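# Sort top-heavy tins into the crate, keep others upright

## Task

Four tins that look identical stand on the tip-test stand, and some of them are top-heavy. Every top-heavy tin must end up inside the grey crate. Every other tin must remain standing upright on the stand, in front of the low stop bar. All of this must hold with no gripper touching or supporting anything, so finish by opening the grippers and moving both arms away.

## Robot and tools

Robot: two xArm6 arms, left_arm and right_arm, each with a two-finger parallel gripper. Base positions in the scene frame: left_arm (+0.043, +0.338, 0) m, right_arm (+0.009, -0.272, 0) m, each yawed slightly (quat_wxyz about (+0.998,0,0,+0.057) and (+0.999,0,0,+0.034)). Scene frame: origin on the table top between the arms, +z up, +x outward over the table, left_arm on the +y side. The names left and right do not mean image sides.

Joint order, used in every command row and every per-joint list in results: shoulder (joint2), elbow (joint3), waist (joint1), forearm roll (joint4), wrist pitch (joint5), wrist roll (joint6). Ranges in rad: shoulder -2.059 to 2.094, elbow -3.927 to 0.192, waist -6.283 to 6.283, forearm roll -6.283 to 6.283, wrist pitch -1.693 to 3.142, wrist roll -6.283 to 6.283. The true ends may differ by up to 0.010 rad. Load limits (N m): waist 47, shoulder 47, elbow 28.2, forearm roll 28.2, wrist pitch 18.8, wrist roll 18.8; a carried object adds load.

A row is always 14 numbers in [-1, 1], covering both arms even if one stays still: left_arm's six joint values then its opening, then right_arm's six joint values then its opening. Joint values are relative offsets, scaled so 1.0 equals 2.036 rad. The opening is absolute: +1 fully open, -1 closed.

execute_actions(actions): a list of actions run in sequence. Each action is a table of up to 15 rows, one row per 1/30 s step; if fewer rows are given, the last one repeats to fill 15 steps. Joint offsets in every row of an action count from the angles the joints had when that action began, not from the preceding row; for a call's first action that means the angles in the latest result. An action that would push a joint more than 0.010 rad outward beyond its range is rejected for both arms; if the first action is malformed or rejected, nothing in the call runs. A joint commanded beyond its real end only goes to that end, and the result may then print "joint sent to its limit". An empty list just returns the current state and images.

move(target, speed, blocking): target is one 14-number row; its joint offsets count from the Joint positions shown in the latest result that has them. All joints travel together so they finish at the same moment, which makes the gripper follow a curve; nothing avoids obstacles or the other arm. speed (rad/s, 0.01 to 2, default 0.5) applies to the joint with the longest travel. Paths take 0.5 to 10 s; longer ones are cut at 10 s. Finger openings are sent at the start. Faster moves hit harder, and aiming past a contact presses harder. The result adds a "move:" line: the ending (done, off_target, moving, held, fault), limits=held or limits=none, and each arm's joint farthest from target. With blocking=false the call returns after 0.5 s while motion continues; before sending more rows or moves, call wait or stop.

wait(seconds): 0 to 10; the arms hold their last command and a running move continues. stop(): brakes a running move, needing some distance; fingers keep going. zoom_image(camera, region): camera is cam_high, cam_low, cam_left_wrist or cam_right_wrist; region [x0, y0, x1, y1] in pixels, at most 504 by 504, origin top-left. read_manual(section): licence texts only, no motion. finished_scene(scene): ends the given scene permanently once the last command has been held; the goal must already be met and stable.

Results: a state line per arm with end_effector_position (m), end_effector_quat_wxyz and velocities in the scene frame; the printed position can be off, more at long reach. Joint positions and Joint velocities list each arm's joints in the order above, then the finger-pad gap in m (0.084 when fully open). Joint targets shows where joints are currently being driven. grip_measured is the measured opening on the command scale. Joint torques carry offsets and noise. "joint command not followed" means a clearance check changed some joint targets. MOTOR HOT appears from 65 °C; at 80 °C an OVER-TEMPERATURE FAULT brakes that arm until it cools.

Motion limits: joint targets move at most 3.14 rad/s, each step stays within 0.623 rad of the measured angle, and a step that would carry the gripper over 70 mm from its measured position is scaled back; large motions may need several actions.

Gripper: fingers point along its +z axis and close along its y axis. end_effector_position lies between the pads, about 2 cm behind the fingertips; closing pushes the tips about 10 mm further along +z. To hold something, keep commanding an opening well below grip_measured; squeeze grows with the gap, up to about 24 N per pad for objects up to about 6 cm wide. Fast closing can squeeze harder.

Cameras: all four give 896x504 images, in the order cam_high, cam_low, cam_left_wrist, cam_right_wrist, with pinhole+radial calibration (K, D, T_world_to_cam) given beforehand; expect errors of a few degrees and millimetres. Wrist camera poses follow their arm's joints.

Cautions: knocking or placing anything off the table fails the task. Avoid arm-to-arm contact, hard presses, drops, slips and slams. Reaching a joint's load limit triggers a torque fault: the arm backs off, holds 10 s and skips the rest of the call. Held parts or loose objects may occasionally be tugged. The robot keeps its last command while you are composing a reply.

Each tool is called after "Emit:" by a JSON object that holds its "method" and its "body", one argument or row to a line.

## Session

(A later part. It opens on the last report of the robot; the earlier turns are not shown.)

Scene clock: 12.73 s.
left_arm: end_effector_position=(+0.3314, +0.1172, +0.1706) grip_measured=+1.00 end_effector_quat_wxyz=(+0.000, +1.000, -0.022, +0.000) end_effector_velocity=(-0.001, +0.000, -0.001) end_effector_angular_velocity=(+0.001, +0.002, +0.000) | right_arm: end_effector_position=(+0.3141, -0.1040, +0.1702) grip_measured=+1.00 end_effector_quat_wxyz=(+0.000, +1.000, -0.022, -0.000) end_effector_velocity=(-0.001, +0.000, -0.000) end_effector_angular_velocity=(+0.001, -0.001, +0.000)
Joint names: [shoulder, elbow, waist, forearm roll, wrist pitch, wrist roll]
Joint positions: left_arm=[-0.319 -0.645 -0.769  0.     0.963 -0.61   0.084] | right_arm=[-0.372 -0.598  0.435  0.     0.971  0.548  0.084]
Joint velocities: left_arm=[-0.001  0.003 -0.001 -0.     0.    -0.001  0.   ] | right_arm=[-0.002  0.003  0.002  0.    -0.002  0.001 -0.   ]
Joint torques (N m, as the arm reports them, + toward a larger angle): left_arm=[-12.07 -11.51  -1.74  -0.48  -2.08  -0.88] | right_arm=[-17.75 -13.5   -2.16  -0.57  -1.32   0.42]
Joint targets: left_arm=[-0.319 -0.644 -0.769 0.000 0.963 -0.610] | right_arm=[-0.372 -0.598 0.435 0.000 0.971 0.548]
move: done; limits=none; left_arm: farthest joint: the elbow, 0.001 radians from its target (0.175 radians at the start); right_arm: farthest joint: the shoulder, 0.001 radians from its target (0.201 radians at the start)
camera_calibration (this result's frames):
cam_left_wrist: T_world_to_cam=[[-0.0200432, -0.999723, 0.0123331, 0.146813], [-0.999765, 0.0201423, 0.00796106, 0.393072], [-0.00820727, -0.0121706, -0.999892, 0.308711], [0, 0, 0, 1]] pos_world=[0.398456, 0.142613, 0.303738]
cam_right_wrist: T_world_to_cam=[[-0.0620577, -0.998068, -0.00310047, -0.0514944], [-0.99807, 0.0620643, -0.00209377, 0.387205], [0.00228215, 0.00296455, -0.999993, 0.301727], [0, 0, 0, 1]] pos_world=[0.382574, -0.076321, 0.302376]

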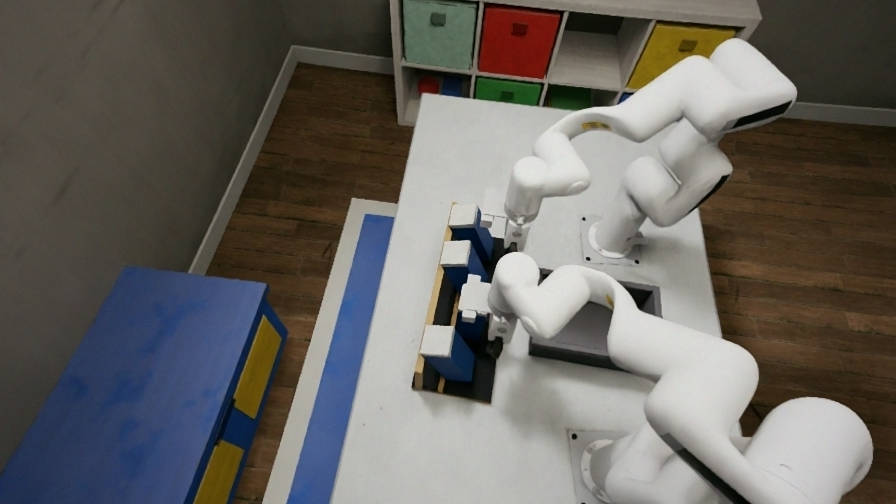

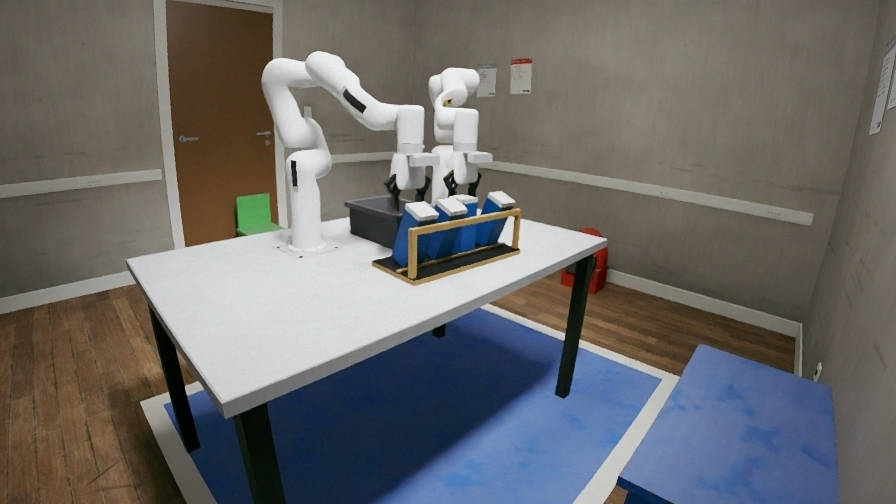

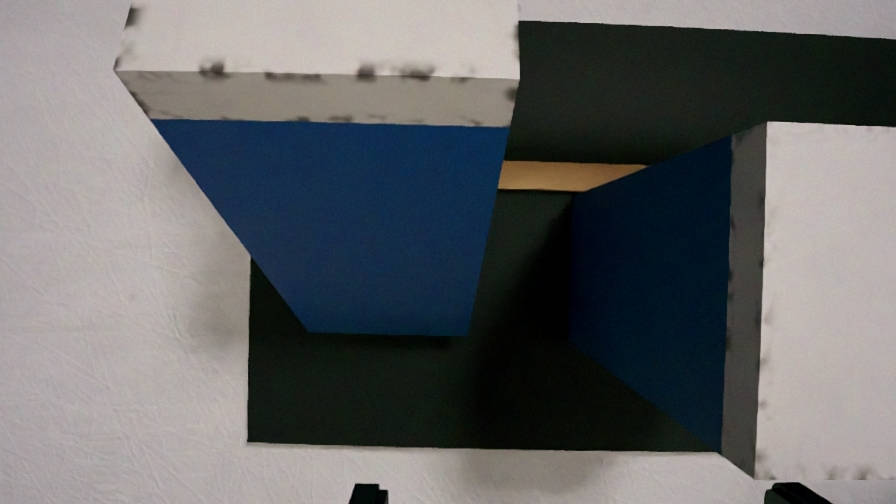

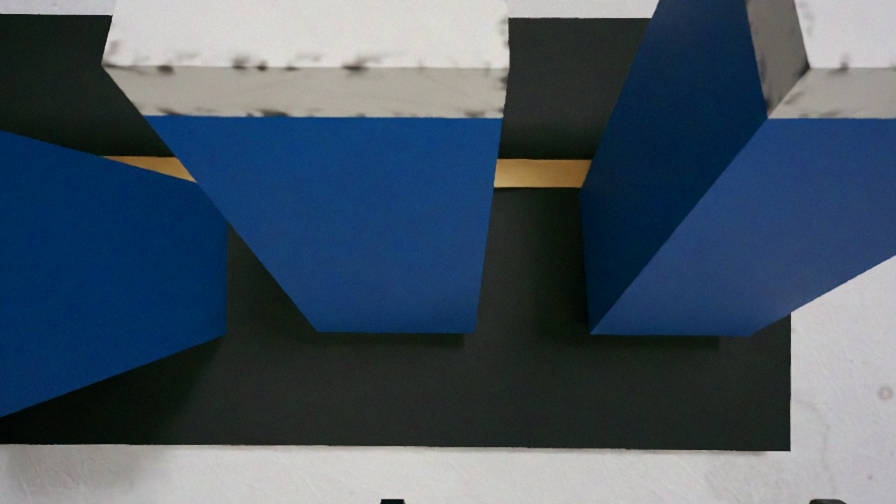

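Emit:
{"method": "move", "body": {
  "target": [-0.083,-0.09,0,0,0.1729,0,1, -0.0054,-0.1532,0,0,0.1586,0,1],
  "speed": 0.6
}}

Emit:
{"method": "move", "body": {
  "target": [0.3384,-0.3073,0.1038,0,-0.0306,0.1038,1, 0.2706,-0.2461,-0.0961,0,-0.025,-0.0961,1],
  "speed": 0.8
}}

Emit:
{"method": "move", "body": {
  "target": [0.0281,0.0769,0,0,-0.1049,0,1, 0.0295,0.0761,0,0,-0.1056,0,1],
  "speed": 0.4
}}

Scene clock: 16.43 s.
left_arm: end_effector_position=(+0.3139, +0.1307, +0.2802) grip_measured=+1.00 end_effector_quat_wxyz=(+0.000, +1.000, -0.022, +0.000) end_effector_velocity=(-0.000, -0.000, +0.002) end_effector_angular_velocity=(-0.002, -0.002, +0.000) | right_arm: end_effector_position=(+0.3326, -0.0937, +0.2797) grip_measured=+1.00 end_effector_quat_wxyz=(+0.000, +1.000, -0.022, -0.001) end_effector_velocity=(+0.000, +0.001, +0.002) end_effector_angular_velocity=(+0.001, -0.001, +0.001)
Joint names: [shoulder, elbow, waist, forearm roll, wrist pitch, wrist roll]
Joint positions: left_arm=[-0.487 -0.827 -0.769  0.     1.314 -0.61   0.084] | right_arm=[-0.383 -0.909  0.435  0.     1.293  0.548  0.084]
Joint velocities: left_arm=[-0.003 -0.002 -0.    -0.     0.002 -0.     0.   ] | right_arm=[-0.    -0.004  0.001  0.     0.002 -0.     0.   ]
Joint torques (N m, as the arm reports them, + toward a larger angle): left_arm=[ -9.78 -12.32  -1.44  -0.5   -2.04  -0.91] | right_arm=[-18.63 -14.15  -1.93  -0.64  -1.37   0.44]
Joint targets: left_arm=[-0.488 -0.828 -0.769 0.000 1.314 -0.610] | right_arm=[-0.383 -0.910 0.435 0.000 1.293 0.548]
move: done; limits=none; left_arm: farthest joint: the shoulder, 0.001 radians from its target (0.169 radians at the start); right_arm: farthest joint: the wrist pitch, 0.001 radians from its target (0.323 radians at the start)
camera_calibration (this result's frames):
cam_left_wrist: T_world_to_cam=[[-0.0199672, -0.999727, 0.012129, 0.158641], [-0.999765, 0.0200672, 0.00817679, 0.374306], [-0.00841795, -0.0119629, -0.999893, 0.418351], [0, 0, 0, 1]] pos_world=[0.380908, 0.156091, 0.413322]
cam_right_wrist: T_world_to_cam=[[-0.0619449, -0.998075, -0.00293418, -0.0399065], [-0.998078, 0.0619502, -0.00172635, 0.405113], [0.0019048, 0.0028216, -0.999994, 0.411185], [0, 0, 0, 1]] pos_world=[0.401079, -0.0660867, 0.411765]

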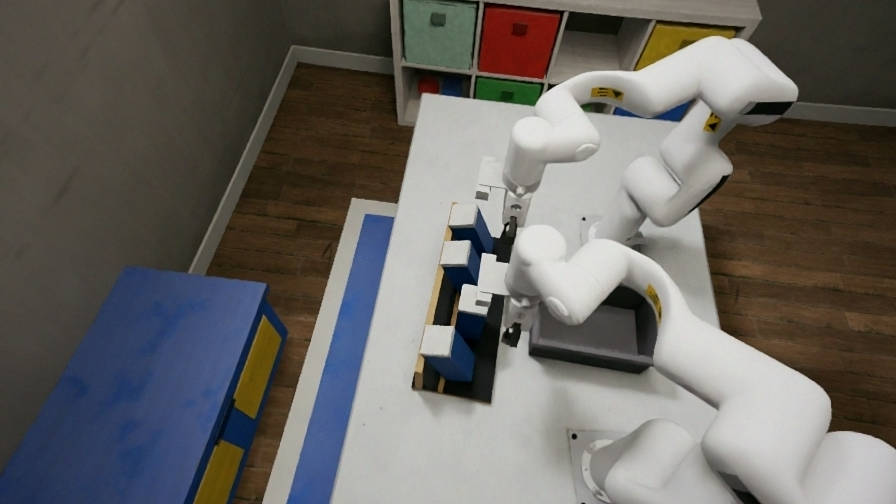

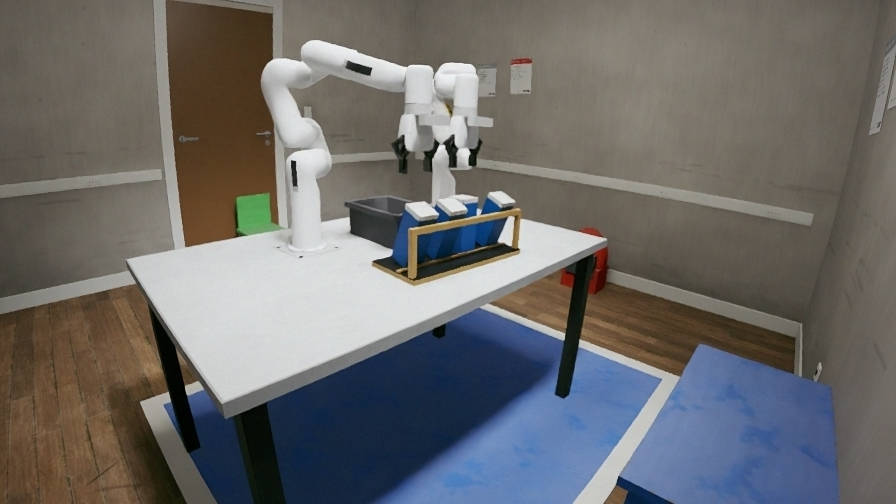

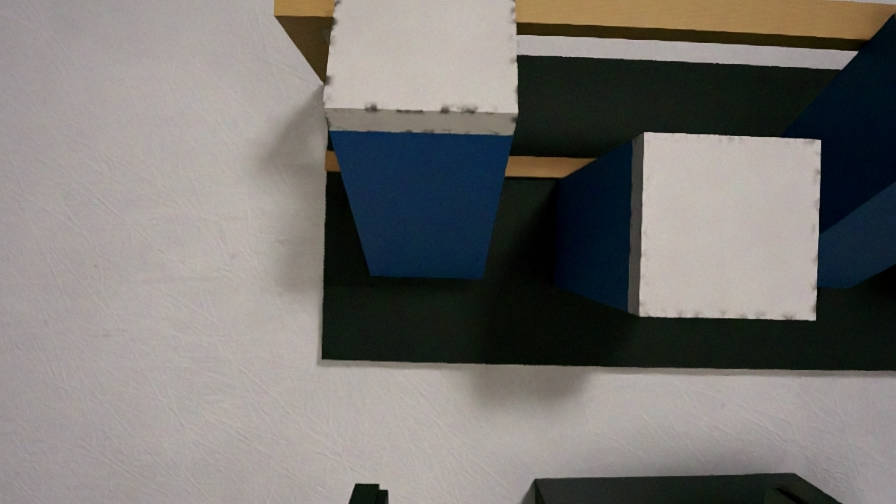

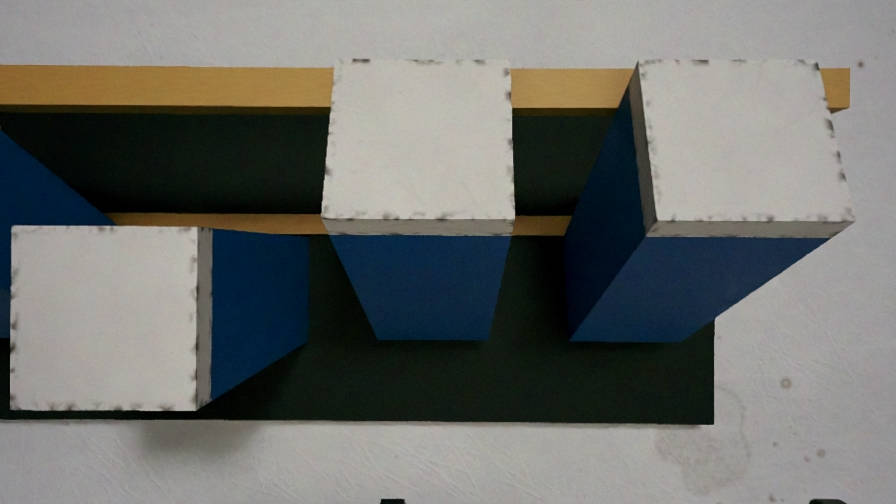

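Scene clock: 18.03 s.
left_arm: end_effector_position=(+0.5262, +0.1090, +0.2497) grip_measured=+1.00 end_effector_quat_wxyz=(-0.000, +1.000, -0.022, -0.000) end_effector_velocity=(+0.001, +0.000, -0.001) end_effector_angular_velocity=(+0.000, +0.001, +0.001) | right_arm: end_effector_position=(+0.5095, -0.1127, +0.2501) grip_measured=+1.00 end_effector_quat_wxyz=(-0.000, +1.000, -0.022, +0.000) end_effector_velocity=(+0.001, -0.001, -0.002) end_effector_angular_velocity=(-0.001, +0.003, -0.000)
Joint names: [shoulder, elbow, waist, forearm roll, wrist pitch, wrist roll]
Joint positions: left_arm=[ 0.201 -1.453 -0.558  0.     1.252 -0.398  0.084] | right_arm=[ 0.168 -1.41   0.24   0.     1.242  0.352  0.084]
Joint velocities: left_arm=[ 0.003 -0.002  0.001 -0.    -0.     0.001  0.   ] | right_arm=[ 0.005 -0.002 -0.001  0.     0.    -0.001  0.   ]
Joint torques (N m, as the arm reports them, + toward a larger angle): left_arm=[-21.75 -12.34  -1.88  -0.6   -2.1   -0.88] | right_arm=[-33.48 -14.07  -2.02  -0.59  -1.31   0.4 ]
Joint targets: left_arm=[0.202 -1.453 -0.557 0.000 1.252 -0.398] | right_arm=[0.168 -1.410 0.240 0.000 1.242 0.352]
move: done; limits=none; left_arm: farthest joint: the shoulder, 0.001 radians from its target (0.689 radians at the start); right_arm: farthest joint: the waist, 0.000 radians from its target (0.196 radians at the start)
camera_calibration (this result's frames):
cam_left_wrist: T_world_to_cam=[[-0.0201089, -0.999729, 0.0117603, 0.141735], [-0.999757, 0.0202134, 0.00883336, 0.587088], [-0.00906868, -0.0115798, -0.999892, 0.38972], [0, 0, 0, 1]] pos_world=[0.593329, 0.134343, 0.382825]
cam_right_wrist: T_world_to_cam=[[-0.0618276, -0.99808, -0.00361555, -0.0478422], [-0.998082, 0.0618381, -0.00287422, 0.583109], [0.00309228, 0.00343091, -0.999989, 0.380792], [0, 0, 0, 1]] pos_world=[0.577855, -0.0851152, 0.382291]

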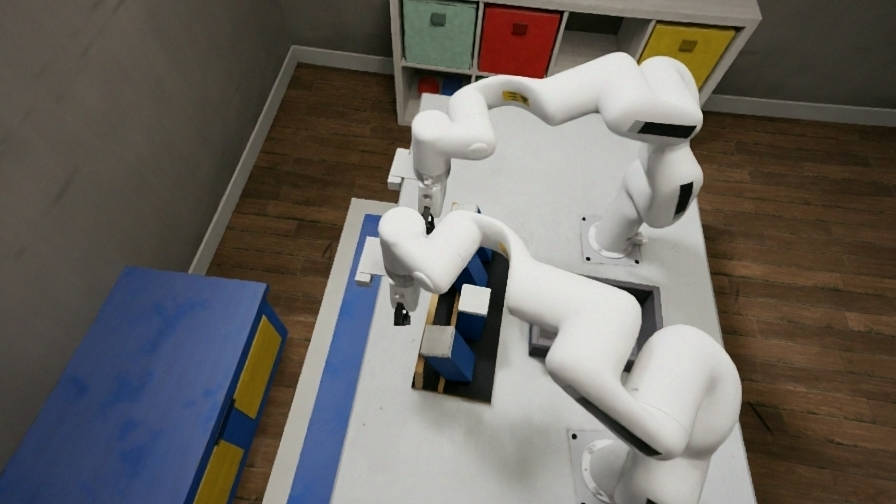

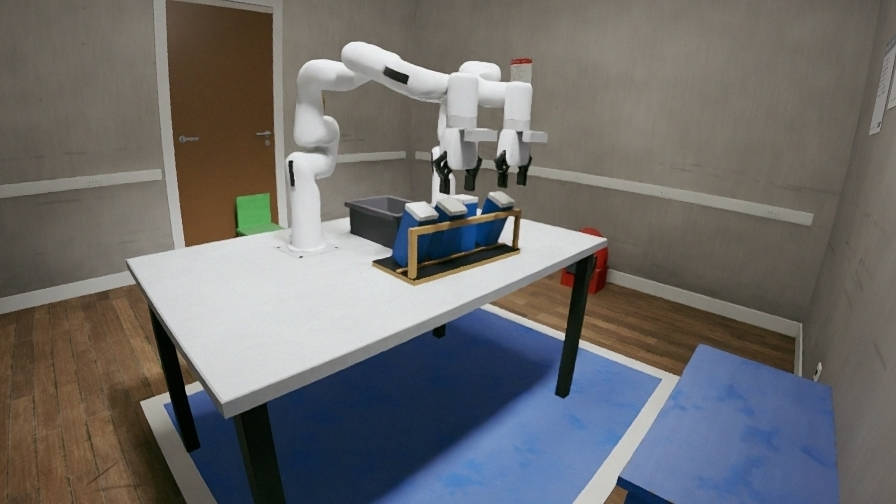

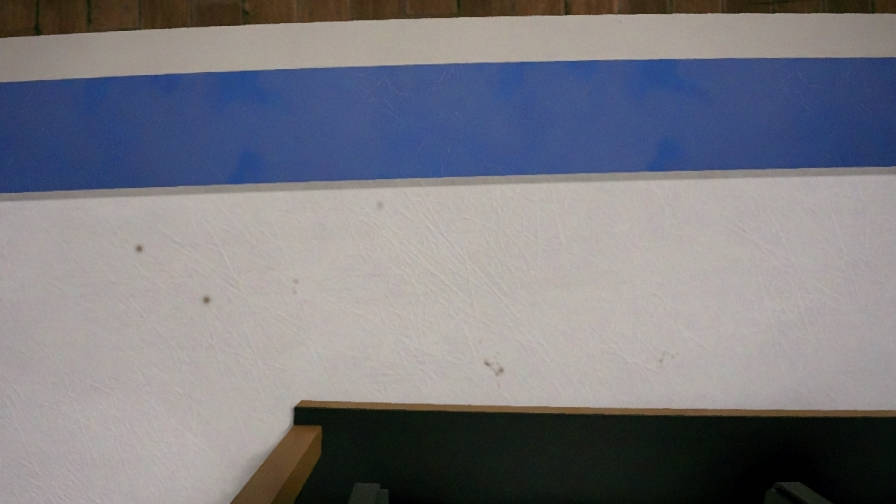

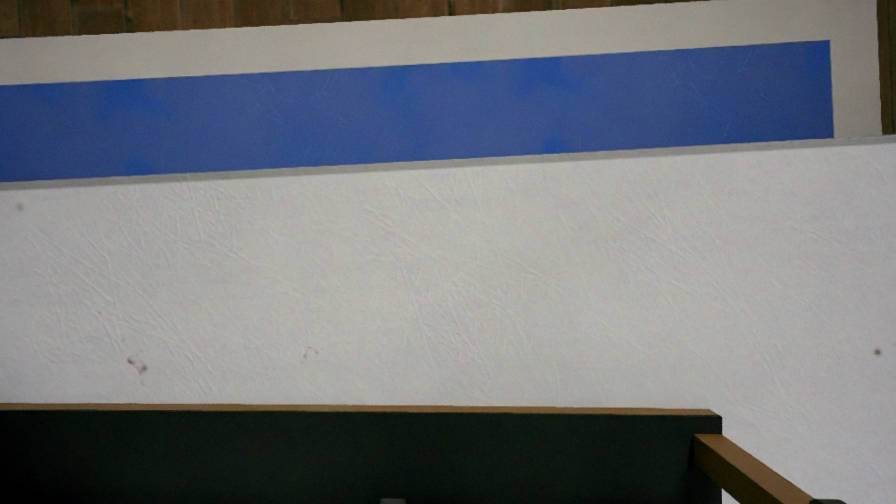

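Scene clock: 19.17 s.
left_arm: end_effector_position=(+0.5263, +0.1090, +0.1699) grip_measured=+1.00 end_effector_quat_wxyz=(-0.000, +1.000, -0.022, -0.000) end_effector_velocity=(-0.000, +0.000, -0.002) end_effector_angular_velocity=(+0.002, +0.003, -0.000) | right_arm: end_effector_position=(+0.5098, -0.1126, +0.1702) grip_measured=+1.00 end_effector_quat_wxyz=(-0.000, +1.000, -0.022, +0.000) end_effector_velocity=(-0.001, -0.000, -0.002) end_effector_angular_velocity=(-0.001, +0.004, +0.001)
Joint names: [shoulder, elbow, waist, forearm roll, wrist pitch, wrist roll]
Joint positions: left_arm=[ 0.258 -1.297 -0.558  0.     1.039 -0.398  0.084] | right_arm=[ 0.227 -1.256  0.24   0.     1.028  0.352  0.084]
Joint velocities: left_arm=[ 0.002  0.001  0.     0.001 -0.001 -0.     0.   ] | right_arm=[ 0.002  0.002  0.     0.     0.    -0.001 -0.   ]
Joint torques (N m, as the arm reports them, + toward a larger angle): left_arm=[-22.67 -11.78  -2.14  -0.43  -2.09  -0.97] | right_arm=[-34.34 -13.73  -2.13  -0.51  -1.37   0.46]
Joint targets: left_arm=[0.258 -1.296 -0.558 0.000 1.039 -0.398] | right_arm=[0.228 -1.255 0.240 0.000 1.028 0.352]
move: done; limits=none; left_arm: farthest joint: the waist, 0.000 radians from its target (0.000 radians at the start); right_arm: farthest joint: the shoulder, 0.001 radians from its target (0.060 radians at the start)
camera_calibration (this result's frames):
cam_left_wrist: T_world_to_cam=[[-0.0201548, -0.999726, 0.0118832, 0.142639], [-0.999758, 0.0202578, 0.0086136, 0.587889], [-0.00885197, -0.0117067, -0.999892, 0.309838], [0, 0, 0, 1]] pos_world=[0.593364, 0.134318, 0.303045]
cam_right_wrist: T_world_to_cam=[[-0.0619027, -0.998075, -0.0037425, -0.0479776], [-0.998076, 0.0619151, -0.00330776, 0.583241], [0.00353311, 0.00353054, -0.999988, 0.30071], [0, 0, 0, 1]] pos_world=[0.578086, -0.0850583, 0.302456]

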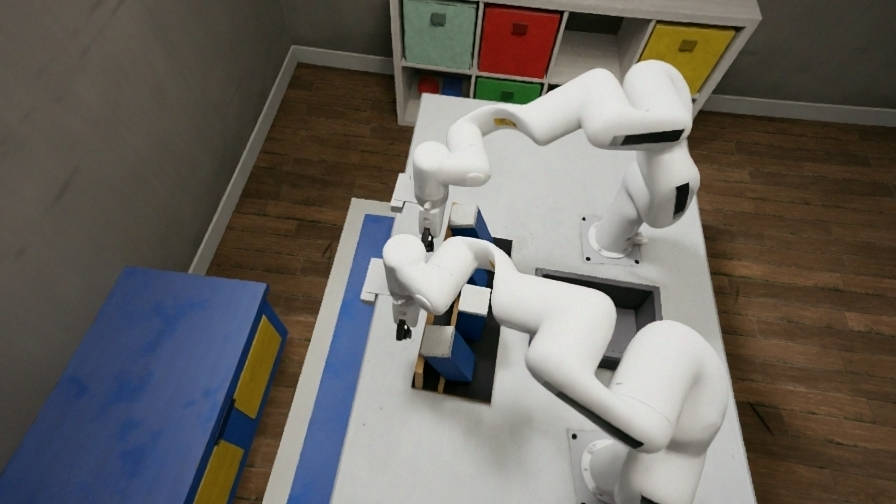

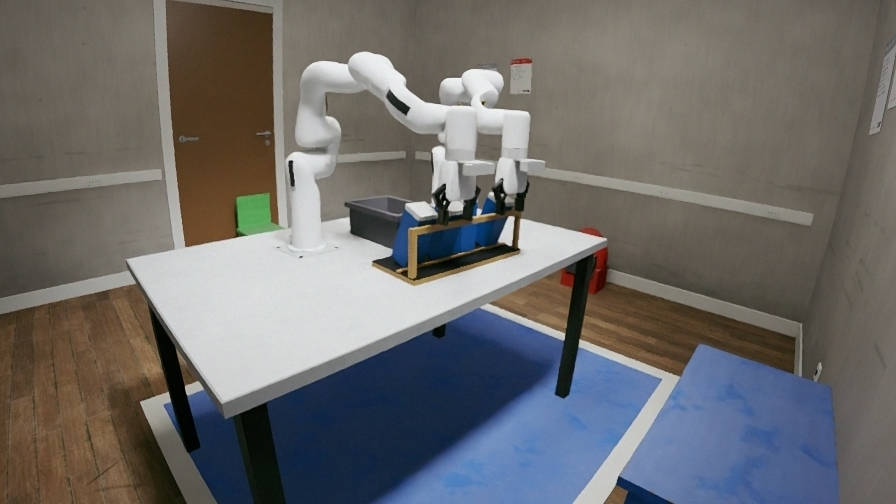

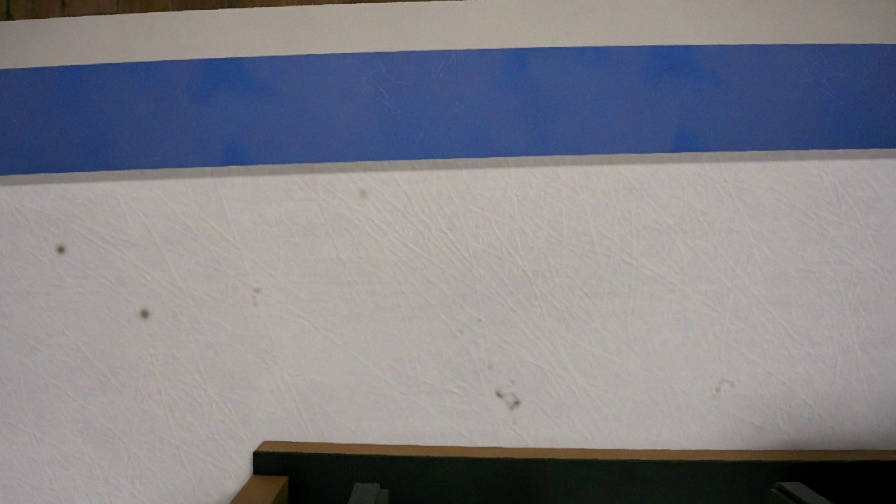

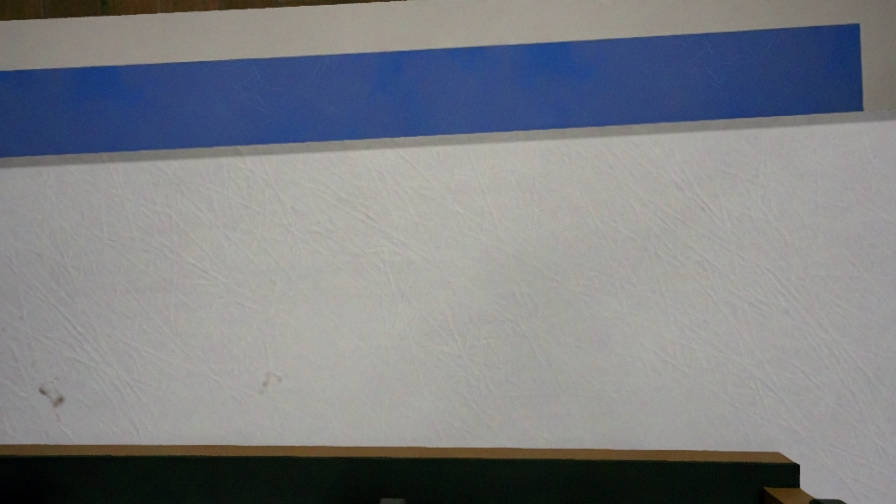

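Emit:
{"method": "move", "body": {
  "target": [-0.0877,0.1143,-0.0241,0,-0.0265,-0.0241,1, -0.0894,0.1141,0.022,0,-0.0246,0.022,1],
  "speed": 0.12
}}

Emit:
{"method": "move", "body": {
  "target": [-0.032,-0.076,0,0,0.108,0,1, -0.032,-0.076,0,0,0.108,0,1],
  "speed": 0.6
}}

Scene clock: 22.00 s.
left_arm: end_effector_position=(+0.4663, +0.1114, +0.1699) grip_measured=+1.00 end_effector_quat_wxyz=(-0.000, +1.000, -0.022, -0.000) end_effector_velocity=(-0.000, +0.000, +0.000) end_effector_angular_velocity=(-0.000, -0.001, +0.000) | right_arm: end_effector_position=(+0.4498, -0.1097, +0.1703) grip_measured=+1.00 end_effector_quat_wxyz=(-0.000, +1.000, -0.022, +0.000) end_effector_velocity=(-0.000, +0.000, -0.000) end_effector_angular_velocity=(-0.000, -0.000, -0.000)
Joint names: [shoulder, elbow, waist, forearm roll, wrist pitch, wrist roll]
Joint positions: left_arm=[ 0.08  -1.064 -0.606  0.     0.985 -0.447  0.084] | right_arm=[ 0.046 -1.024  0.285  0.     0.978  0.397  0.084]
Joint velocities: left_arm=[-0.003  0.002 -0.     0.    -0.001 -0.001 -0.   ] | right_arm=[-0.001  0.002  0.001 -0.    -0.001  0.001 -0.   ]
Joint torques (N m, as the arm reports them, + toward a larger angle): left_arm=[-19.4  -11.69  -1.79  -0.63  -2.08  -0.79] | right_arm=[-29.24 -13.55  -2.23  -0.55  -1.36   0.47]
Joint targets: left_arm=[0.079 -1.064 -0.607 0.000 0.985 -0.448] | right_arm=[0.045 -1.024 0.285 0.000 0.978 0.397]
move: done; limits=none; left_arm: farthest joint: the waist, 0.001 radians from its target (0.050 radians at the start); right_arm: farthest joint: the shoulder, 0.001 radians from its target (0.183 radians at the start)
camera_calibration (this result's frames):
cam_left_wrist: T_world_to_cam=[[-0.0201305, -0.999728, 0.0117939, 0.143889], [-0.999757, 0.0202348, 0.00878922, 0.527844], [-0.00902547, -0.0116141, -0.999892, 0.309357], [0, 0, 0, 1]] pos_world=[0.533404, 0.136762, 0.302987]
cam_right_wrist: T_world_to_cam=[[-0.0619524, -0.998072, -0.00366569, -0.0487906], [-0.998074, 0.0619639, -0.00309401, 0.5231], [0.00331519, 0.00346695, -0.999988, 0.30103], [0, 0, 0, 1]] pos_world=[0.518072, -0.0821535, 0.302466]

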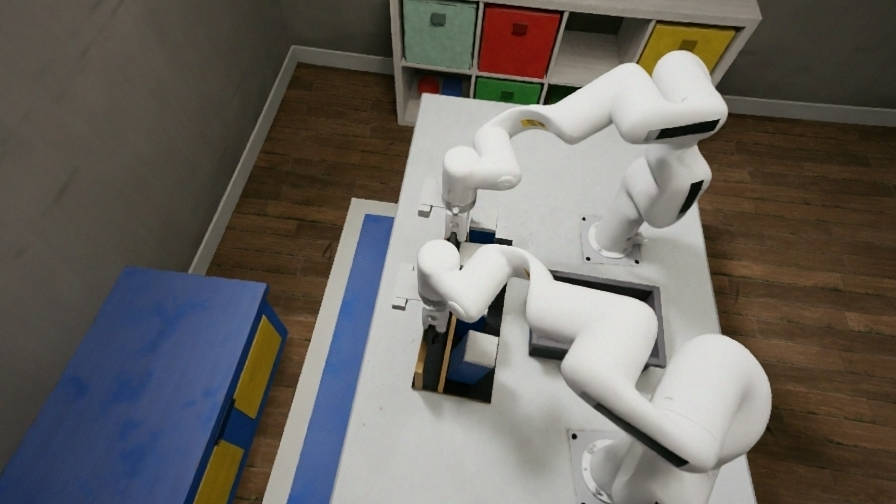

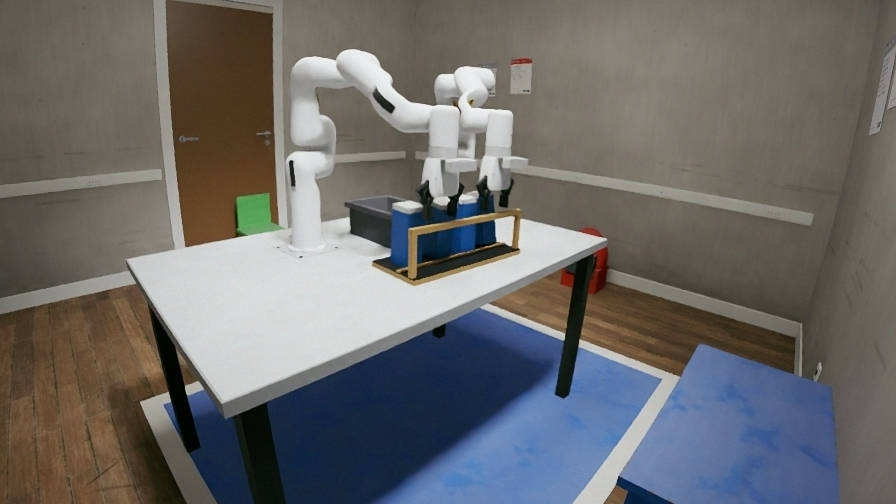

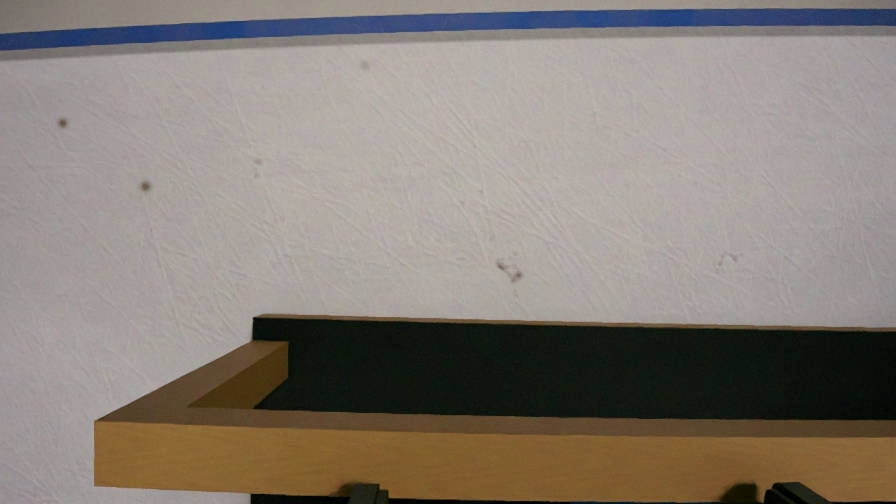

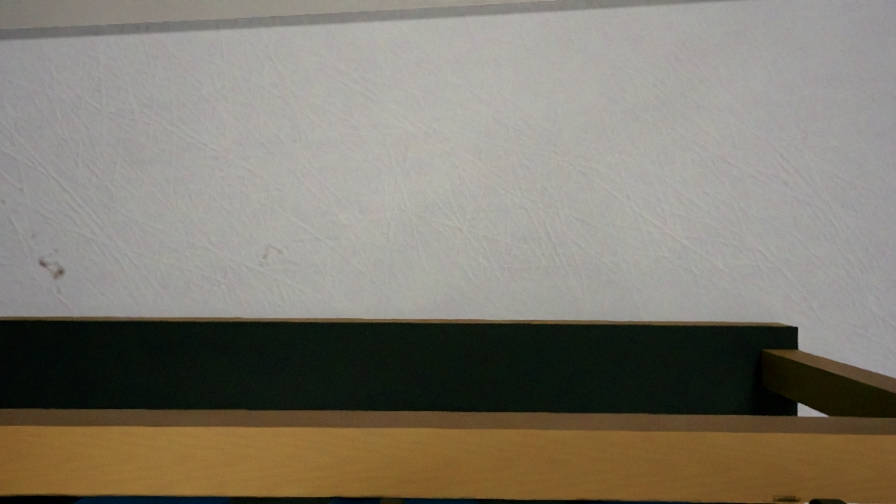

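Scene clock: 23.03 s.
left_arm: end_effector_position=(+0.4671, +0.1110, +0.2485) grip_measured=+1.00 end_effector_quat_wxyz=(-0.000, +1.000, -0.022, -0.000) end_effector_velocity=(+0.000, +0.000, +0.001) end_effector_angular_velocity=(-0.001, -0.001, +0.001) | right_arm: end_effector_position=(+0.4510, -0.1093, +0.2482) grip_measured=+1.00 end_effector_quat_wxyz=(-0.000, +1.000, -0.022, -0.000) end_effector_velocity=(+0.000, +0.001, +0.002) end_effector_angular_velocity=(+0.001, -0.003, +0.001)
Joint names: [shoulder, elbow, waist, forearm roll, wrist pitch, wrist roll]
Joint positions: left_arm=[ 0.015 -1.218 -0.606  0.     1.204 -0.447  0.084] | right_arm=[-0.019 -1.178  0.285  0.     1.197  0.397  0.084]
Joint velocities: left_arm=[-0.001 -0.002  0.001 -0.001  0.002  0.     0.   ] | right_arm=[-0.001 -0.004  0.001  0.     0.002  0.001 -0.   ]
Joint torques (N m, as the arm reports them, + toward a larger angle): left_arm=[-18.59 -12.2   -1.92  -0.63  -2.11  -0.7 ] | right_arm=[-28.4  -14.03  -1.94  -0.68  -1.32   0.43]
Joint targets: left_arm=[0.015 -1.219 -0.606 0.000 1.205 -0.447] | right_arm=[-0.019 -1.178 0.285 0.000 1.197 0.397]
move: done; limits=none; left_arm: farthest joint: the waist, 0.000 radians from its target (0.000 radians at the start); right_arm: farthest joint: the elbow, 0.001 radians from its target (0.155 radians at the start)
camera_calibration (this result's frames):
cam_left_wrist: T_world_to_cam=[[-0.0200823, -0.999732, 0.0115475, 0.142586], [-0.999754, 0.0201892, 0.00921661, 0.527882], [-0.00944727, -0.0113596, -0.999891, 0.38817], [0, 0, 0, 1]] pos_world=[0.534283, 0.1363, 0.381616]
cam_right_wrist: T_world_to_cam=[[-0.0618781, -0.998078, -0.00351381, -0.0480487], [-0.99808, 0.0618876, -0.0026422, 0.52438], [0.00285458, 0.00334357, -0.99999, 0.379127], [0, 0, 0, 1]] pos_world=[0.519318, -0.0816766, 0.38034]

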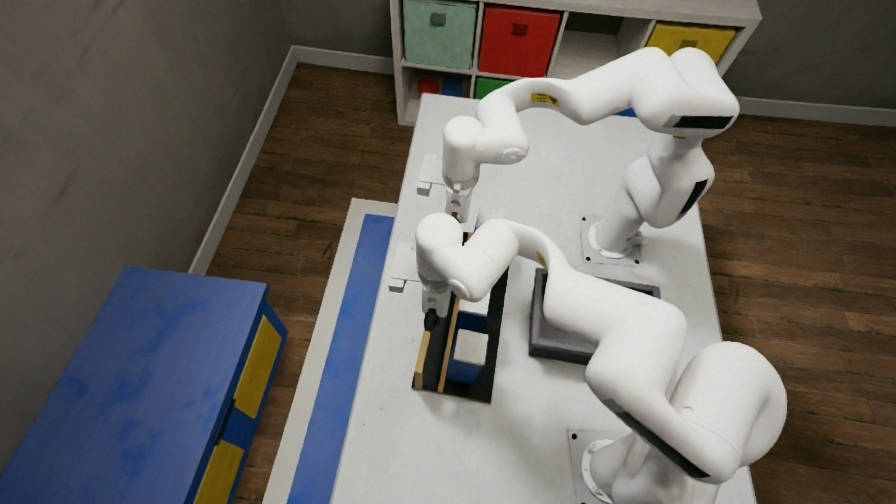

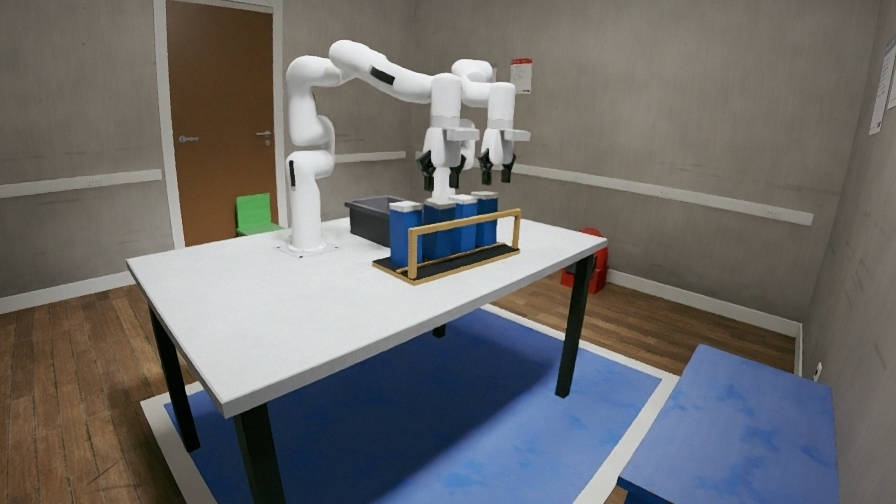

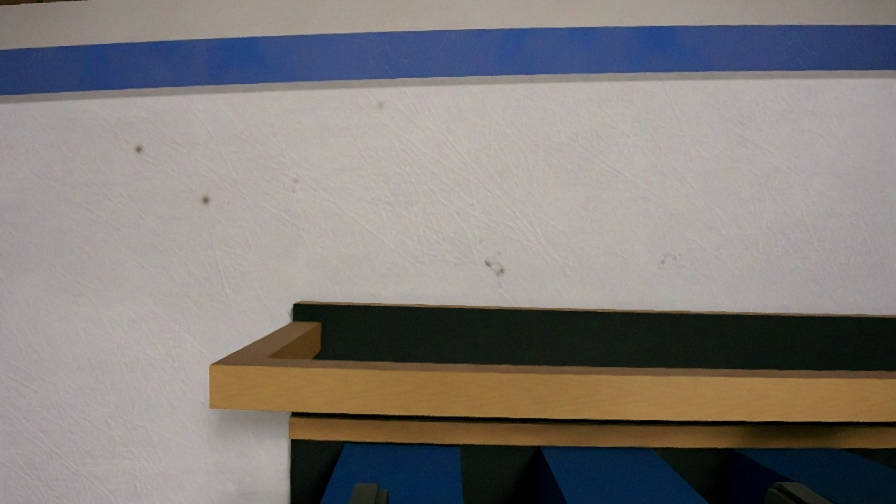

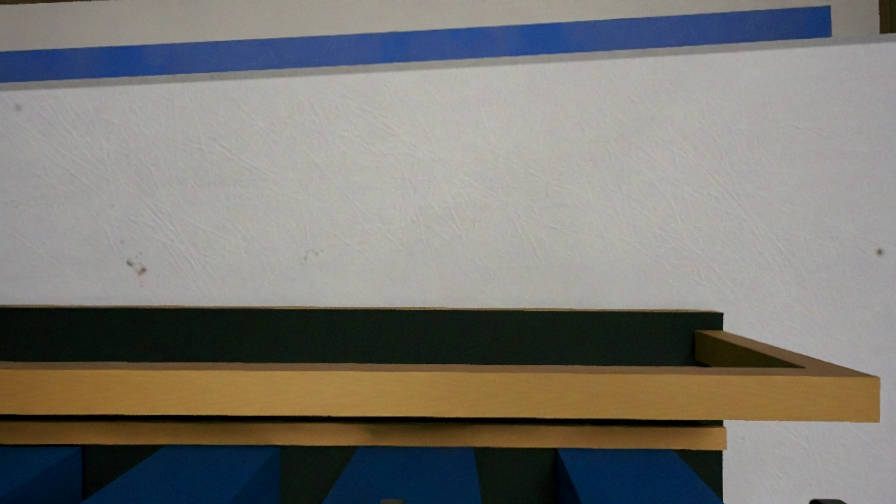

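Emit:
{"method": "execute_actions", "body": {
  "actions": []
}}

Scene clock: 24.70 s.
left_arm: end_effector_position=(+0.4672, +0.1110, +0.2488) grip_measured=+1.00 end_effector_quat_wxyz=(-0.000, +1.000, -0.022, -0.000) end_effector_velocity=(+0.000, -0.000, -0.000) end_effector_angular_velocity=(-0.000, -0.000, -0.001) | right_arm: end_effector_position=(+0.4510, -0.1092, +0.2484) grip_measured=+1.00 end_effector_quat_wxyz=(-0.000, +1.000, -0.022, +0.000) end_effector_velocity=(-0.001, +0.001, -0.001) end_effector_angular_velocity=(+0.000, +0.002, +0.002)
Joint names: [shoulder, elbow, waist, forearm roll, wrist pitch, wrist roll]
Joint positions: left_arm=[ 0.015 -1.219 -0.606  0.     1.205 -0.447  0.084] | right_arm=[-0.019 -1.178  0.285  0.     1.197  0.397  0.084]
Joint velocities: left_arm=[ 0.  0. -0.  0. -0.  0. -0.] | right_arm=[ 0.001  0.001  0.002  0.001  0.    -0.    -0.   ]
Joint torques (N m, as the arm reports them, + toward a larger angle): left_arm=[-18.52 -12.29  -1.63  -0.61  -2.06  -0.91] | right_arm=[-28.45 -14.05  -2.22  -0.55  -1.33   0.45]
Joint targets: left_arm=[0.015 -1.219 -0.606 0.000 1.205 -0.447] | right_arm=[-0.019 -1.178 0.285 0.000 1.197 0.397]
camera_calibration (this result's frames):
cam_left_wrist: T_world_to_cam=[[-0.0200853, -0.999729, 0.0117731, 0.142493], [-0.999758, 0.0201892, 0.00877851, 0.528059], [-0.00901382, -0.0115939, -0.999892, 0.388276], [0, 0, 0, 1]] pos_world=[0.534293, 0.136295, 0.38192]
cam_right_wrist: T_world_to_cam=[[-0.0618746, -0.998077, -0.00370314, -0.0479721], [-0.998078, 0.0618861, -0.00307749, 0.524557], [0.00330074, 0.0035056, -0.999988, 0.379214], [0, 0, 0, 1]] pos_world=[0.519329, -0.081672, 0.380646]

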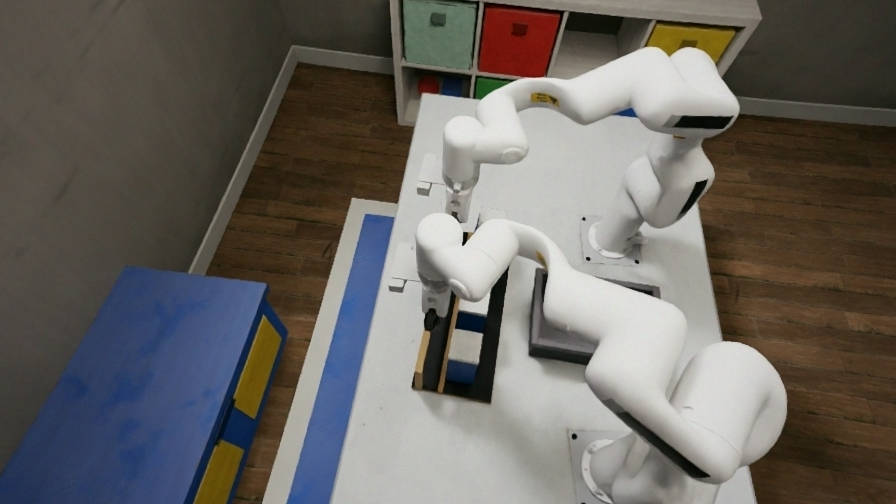

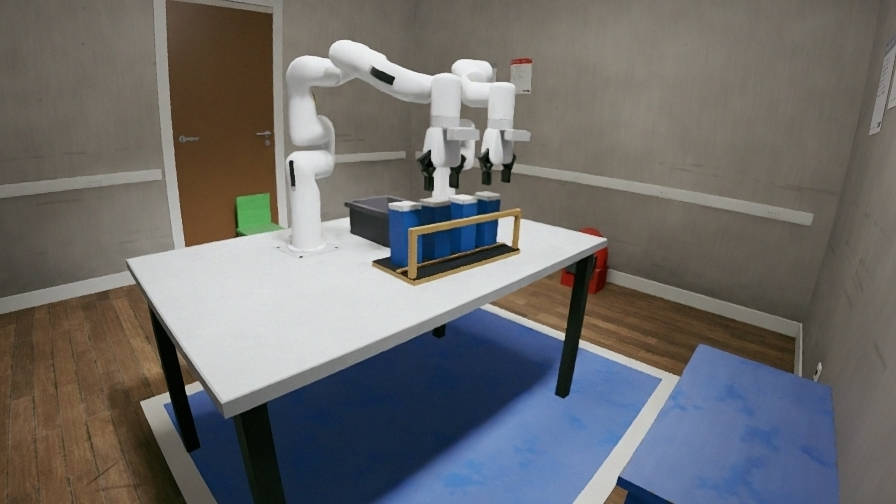

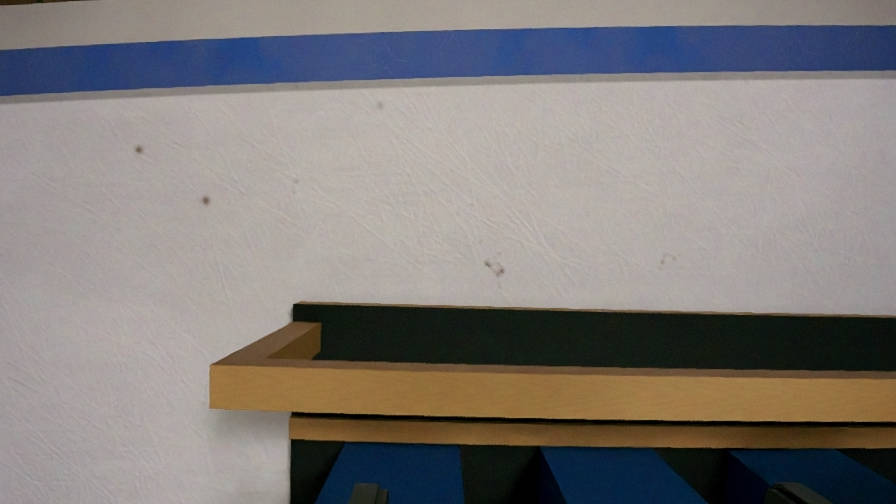

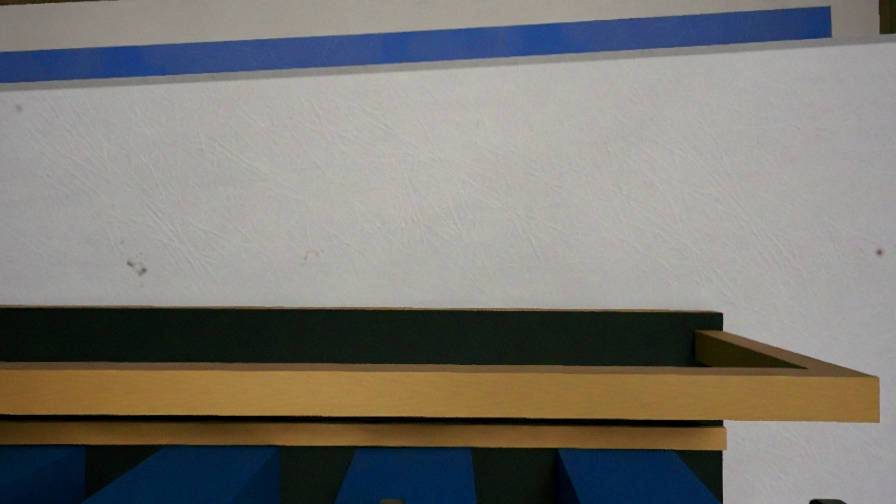

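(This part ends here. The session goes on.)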